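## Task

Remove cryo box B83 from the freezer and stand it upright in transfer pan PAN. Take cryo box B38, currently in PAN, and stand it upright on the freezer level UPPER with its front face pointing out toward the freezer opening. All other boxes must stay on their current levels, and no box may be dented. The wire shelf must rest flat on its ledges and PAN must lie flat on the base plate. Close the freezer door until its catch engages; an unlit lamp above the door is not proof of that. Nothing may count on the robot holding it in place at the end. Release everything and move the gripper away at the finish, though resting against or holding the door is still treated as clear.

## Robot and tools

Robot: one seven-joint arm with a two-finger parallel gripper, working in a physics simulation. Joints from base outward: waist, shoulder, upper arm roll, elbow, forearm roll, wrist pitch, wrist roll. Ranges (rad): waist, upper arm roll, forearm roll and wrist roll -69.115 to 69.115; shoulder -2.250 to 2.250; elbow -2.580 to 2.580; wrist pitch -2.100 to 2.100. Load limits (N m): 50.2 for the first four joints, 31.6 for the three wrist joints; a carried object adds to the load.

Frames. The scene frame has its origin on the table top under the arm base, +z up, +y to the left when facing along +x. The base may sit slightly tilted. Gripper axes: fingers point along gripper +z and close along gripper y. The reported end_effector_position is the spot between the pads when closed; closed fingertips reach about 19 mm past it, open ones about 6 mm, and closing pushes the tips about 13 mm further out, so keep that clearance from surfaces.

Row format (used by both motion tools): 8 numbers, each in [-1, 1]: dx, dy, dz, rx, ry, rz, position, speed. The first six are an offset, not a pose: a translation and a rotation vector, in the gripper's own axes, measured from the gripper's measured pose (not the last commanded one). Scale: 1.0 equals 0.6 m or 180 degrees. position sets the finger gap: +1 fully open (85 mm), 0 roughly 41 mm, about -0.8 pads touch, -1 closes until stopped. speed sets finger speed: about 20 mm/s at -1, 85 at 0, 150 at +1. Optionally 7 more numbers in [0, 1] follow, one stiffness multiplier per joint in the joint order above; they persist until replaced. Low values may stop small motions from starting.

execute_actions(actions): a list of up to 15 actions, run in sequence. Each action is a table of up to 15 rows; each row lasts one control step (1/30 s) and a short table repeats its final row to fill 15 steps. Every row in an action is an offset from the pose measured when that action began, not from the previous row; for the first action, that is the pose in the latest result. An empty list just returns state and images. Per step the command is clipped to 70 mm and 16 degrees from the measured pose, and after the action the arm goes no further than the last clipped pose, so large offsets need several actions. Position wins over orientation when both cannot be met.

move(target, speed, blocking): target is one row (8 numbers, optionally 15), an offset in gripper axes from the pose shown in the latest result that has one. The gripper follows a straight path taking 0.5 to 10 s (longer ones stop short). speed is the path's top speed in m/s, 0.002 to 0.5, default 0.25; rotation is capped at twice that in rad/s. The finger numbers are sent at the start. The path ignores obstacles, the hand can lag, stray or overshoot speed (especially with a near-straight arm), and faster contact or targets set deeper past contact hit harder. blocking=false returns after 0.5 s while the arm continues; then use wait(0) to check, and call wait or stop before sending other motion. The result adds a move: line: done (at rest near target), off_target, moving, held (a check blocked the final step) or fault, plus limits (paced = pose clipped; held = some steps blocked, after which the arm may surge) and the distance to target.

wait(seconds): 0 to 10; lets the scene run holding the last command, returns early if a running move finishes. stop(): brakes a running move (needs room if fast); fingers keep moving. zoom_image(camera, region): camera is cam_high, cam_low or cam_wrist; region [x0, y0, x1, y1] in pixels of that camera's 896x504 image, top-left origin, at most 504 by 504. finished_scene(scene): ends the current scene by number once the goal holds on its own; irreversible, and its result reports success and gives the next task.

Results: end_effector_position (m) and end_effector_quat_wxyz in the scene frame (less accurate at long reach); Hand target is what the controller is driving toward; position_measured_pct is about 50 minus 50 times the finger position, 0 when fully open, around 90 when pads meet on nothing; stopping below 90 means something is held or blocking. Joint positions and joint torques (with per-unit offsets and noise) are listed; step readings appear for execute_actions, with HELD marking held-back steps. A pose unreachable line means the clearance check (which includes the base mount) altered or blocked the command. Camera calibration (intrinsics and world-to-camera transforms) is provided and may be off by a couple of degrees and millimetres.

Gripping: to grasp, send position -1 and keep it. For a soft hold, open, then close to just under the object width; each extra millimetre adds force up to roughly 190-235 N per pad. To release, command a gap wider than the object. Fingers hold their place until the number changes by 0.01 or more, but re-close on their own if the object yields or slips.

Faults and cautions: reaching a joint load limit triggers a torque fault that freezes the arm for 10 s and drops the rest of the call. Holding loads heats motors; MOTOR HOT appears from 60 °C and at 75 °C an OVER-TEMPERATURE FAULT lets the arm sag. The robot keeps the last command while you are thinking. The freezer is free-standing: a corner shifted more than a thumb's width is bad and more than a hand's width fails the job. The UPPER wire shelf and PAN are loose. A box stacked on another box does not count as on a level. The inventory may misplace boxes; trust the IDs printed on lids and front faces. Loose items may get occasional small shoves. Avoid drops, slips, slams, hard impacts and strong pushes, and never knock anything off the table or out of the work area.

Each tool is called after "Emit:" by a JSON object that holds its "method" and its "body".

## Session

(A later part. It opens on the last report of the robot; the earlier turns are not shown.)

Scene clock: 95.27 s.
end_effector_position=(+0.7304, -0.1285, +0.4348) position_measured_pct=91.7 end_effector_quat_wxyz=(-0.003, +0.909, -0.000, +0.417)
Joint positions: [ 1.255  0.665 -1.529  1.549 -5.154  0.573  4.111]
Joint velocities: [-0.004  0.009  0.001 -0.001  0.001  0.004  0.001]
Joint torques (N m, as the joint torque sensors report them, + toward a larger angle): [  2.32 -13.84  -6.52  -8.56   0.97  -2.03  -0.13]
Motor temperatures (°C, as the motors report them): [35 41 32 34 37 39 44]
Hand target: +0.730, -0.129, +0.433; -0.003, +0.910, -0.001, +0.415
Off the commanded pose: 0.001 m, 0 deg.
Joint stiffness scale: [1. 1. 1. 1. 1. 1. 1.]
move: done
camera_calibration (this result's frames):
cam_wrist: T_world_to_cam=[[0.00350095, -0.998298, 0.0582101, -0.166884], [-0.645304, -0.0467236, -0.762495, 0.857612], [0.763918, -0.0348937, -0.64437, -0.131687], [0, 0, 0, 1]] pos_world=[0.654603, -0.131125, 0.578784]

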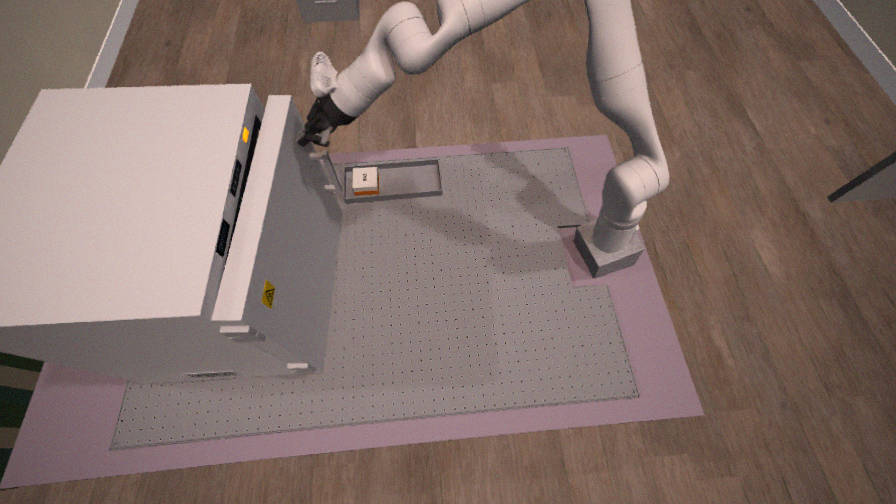

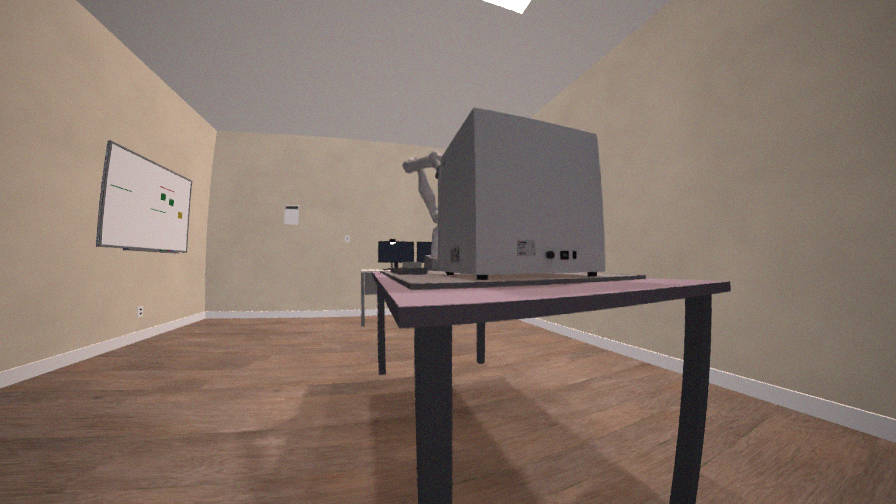

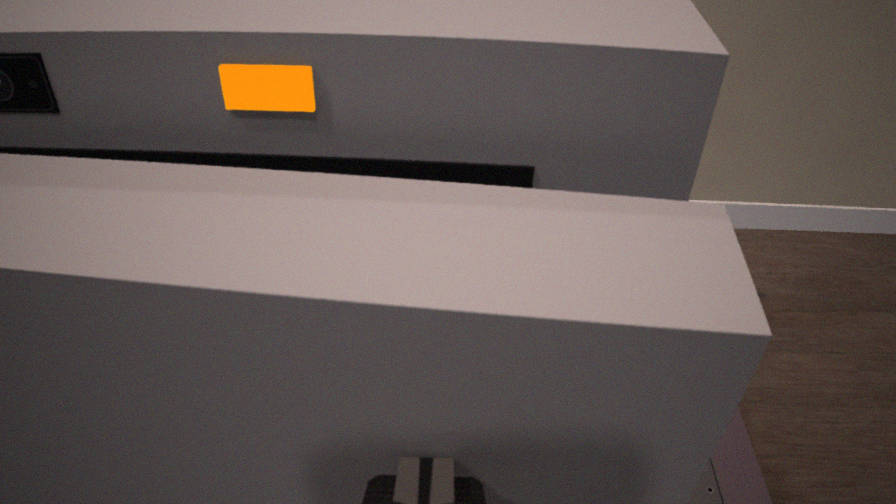

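Emit:
{"method": "move", "body": {"target": [0.032,0,0.037,0,0,0,-1,0], "speed": 0.02}}

Emit:
{"method": "move", "body": {"target": [-0.03,0,-0.04,0,0,0,-1,0], "speed": 0.1}}

Scene clock: 97.10 s.
end_effector_position=(+0.7504, -0.1268, +0.4304) position_measured_pct=91.7 end_effector_quat_wxyz=(-0.001, +0.913, -0.003, +0.407)
Joint positions: [ 1.169  0.692 -1.498  1.466 -5.154  0.638  4.135]
Joint velocities: [-0.005  0.008  0.    -0.002  0.     0.007 -0.   ]
Joint torques (N m, as the joint torque sensors report them, + toward a larger angle): [ -3.23 -11.14  -5.64 -16.21   3.54  -7.35  -0.17]
Motor temperatures (°C, as the motors report them): [35 41 32 34 37 39 44]
Hand target: +0.759, -0.128, +0.435; -0.002, +0.909, -0.000, +0.417
Off the commanded pose: 0.010 m, 1 deg.
Joint stiffness scale: [1. 1. 1. 1. 1. 1. 1.]
move: off_target
camera_calibration (this result's frames):
cam_wrist: T_world_to_cam=[[-0.00147119, -0.998199, 0.0599706, -0.16209], [-0.662779, -0.0439336, -0.747525, 0.874321], [0.748813, -0.040847, -0.661521, -0.131815], [0, 0, 0, 1]] pos_world=[0.677948, -0.12877, 0.576099]

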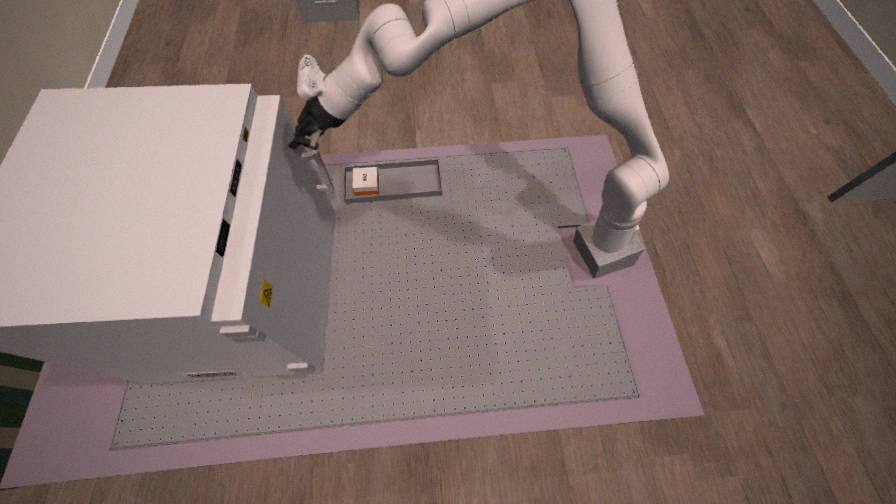

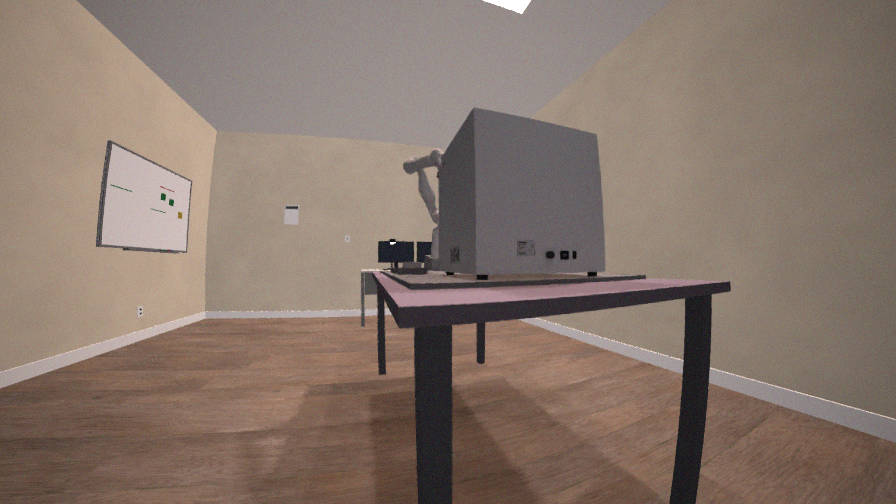

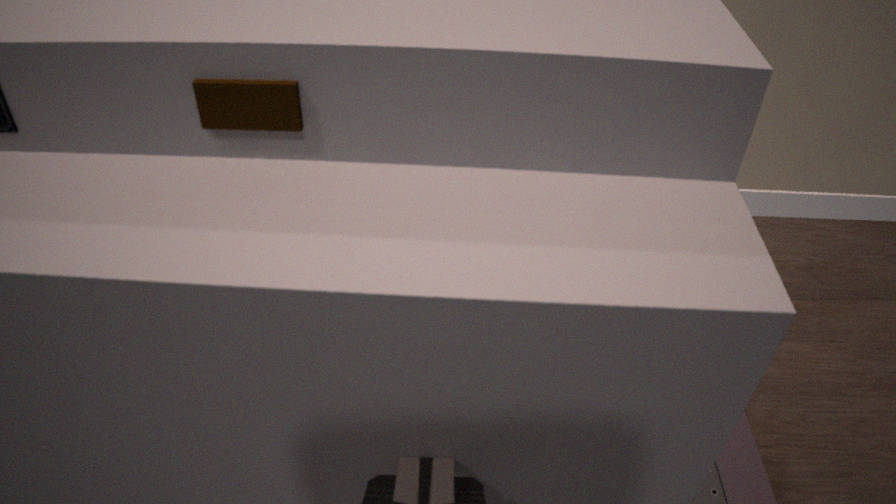

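Scene clock: 98.03 s.
end_effector_position=(+0.7207, -0.1302, +0.4310) position_measured_pct=91.7 end_effector_quat_wxyz=(+0.003, +0.914, -0.002, +0.405)
Joint positions: [ 1.27   0.665 -1.553  1.559 -5.156  0.613  4.111]
Joint velocities: [ 0.006  0.    -0.002  0.001  0.001  0.001 -0.002]
Joint torques (N m, as the joint torque sensors report them, + toward a larger angle): [  2.56 -13.74  -6.44  -8.78   0.92  -2.    -0.03]
Motor temperatures (°C, as the motors report them): [35 41 32 34 37 39 44]
Hand target: +0.721, -0.127, +0.433; -0.001, +0.913, -0.003, +0.407
Off the commanded pose: 0.004 m, 0 deg.
Joint stiffness scale: [1. 1. 1. 1. 1. 1. 1.]
move: off_target
camera_calibration (this result's frames):
cam_wrist: T_world_to_cam=[[-0.00253477, -0.997776, 0.0666126, -0.167616], [-0.666613, -0.0479674, -0.743859, 0.855513], [0.7454, -0.0462904, -0.665009, -0.10603], [0, 0, 0, 1]] pos_world=[0.648906, -0.131115, 0.577036]

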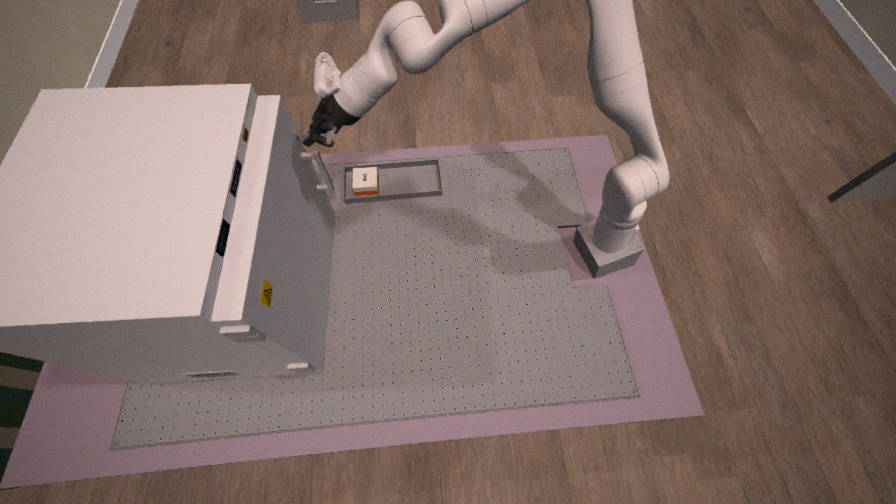

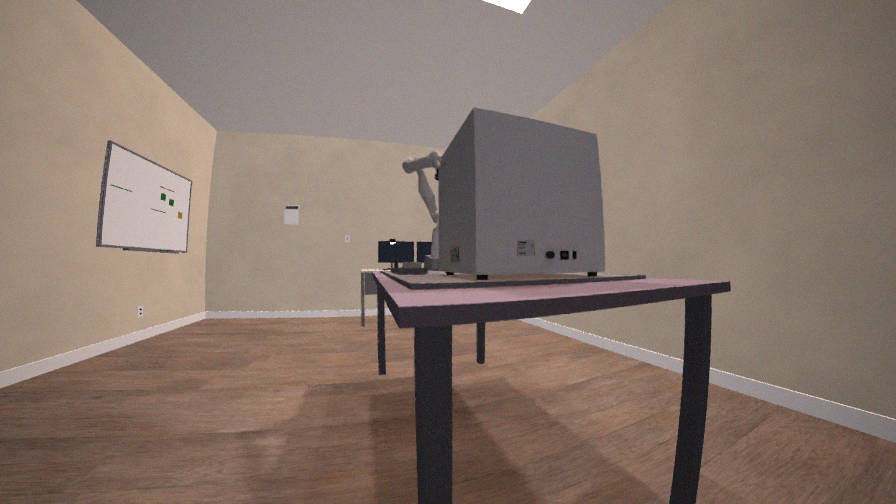

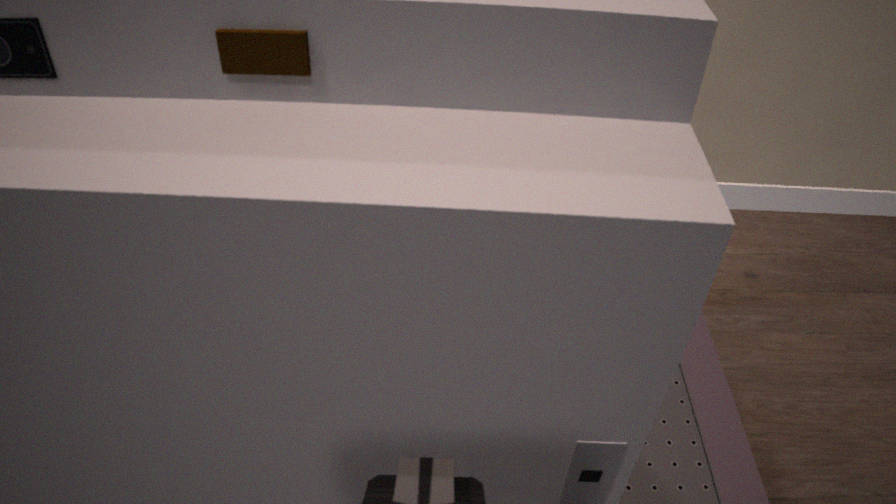

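Emit:
{"method": "finished_scene", "body": {"scene": 2}}

The scene is finished: the task was done.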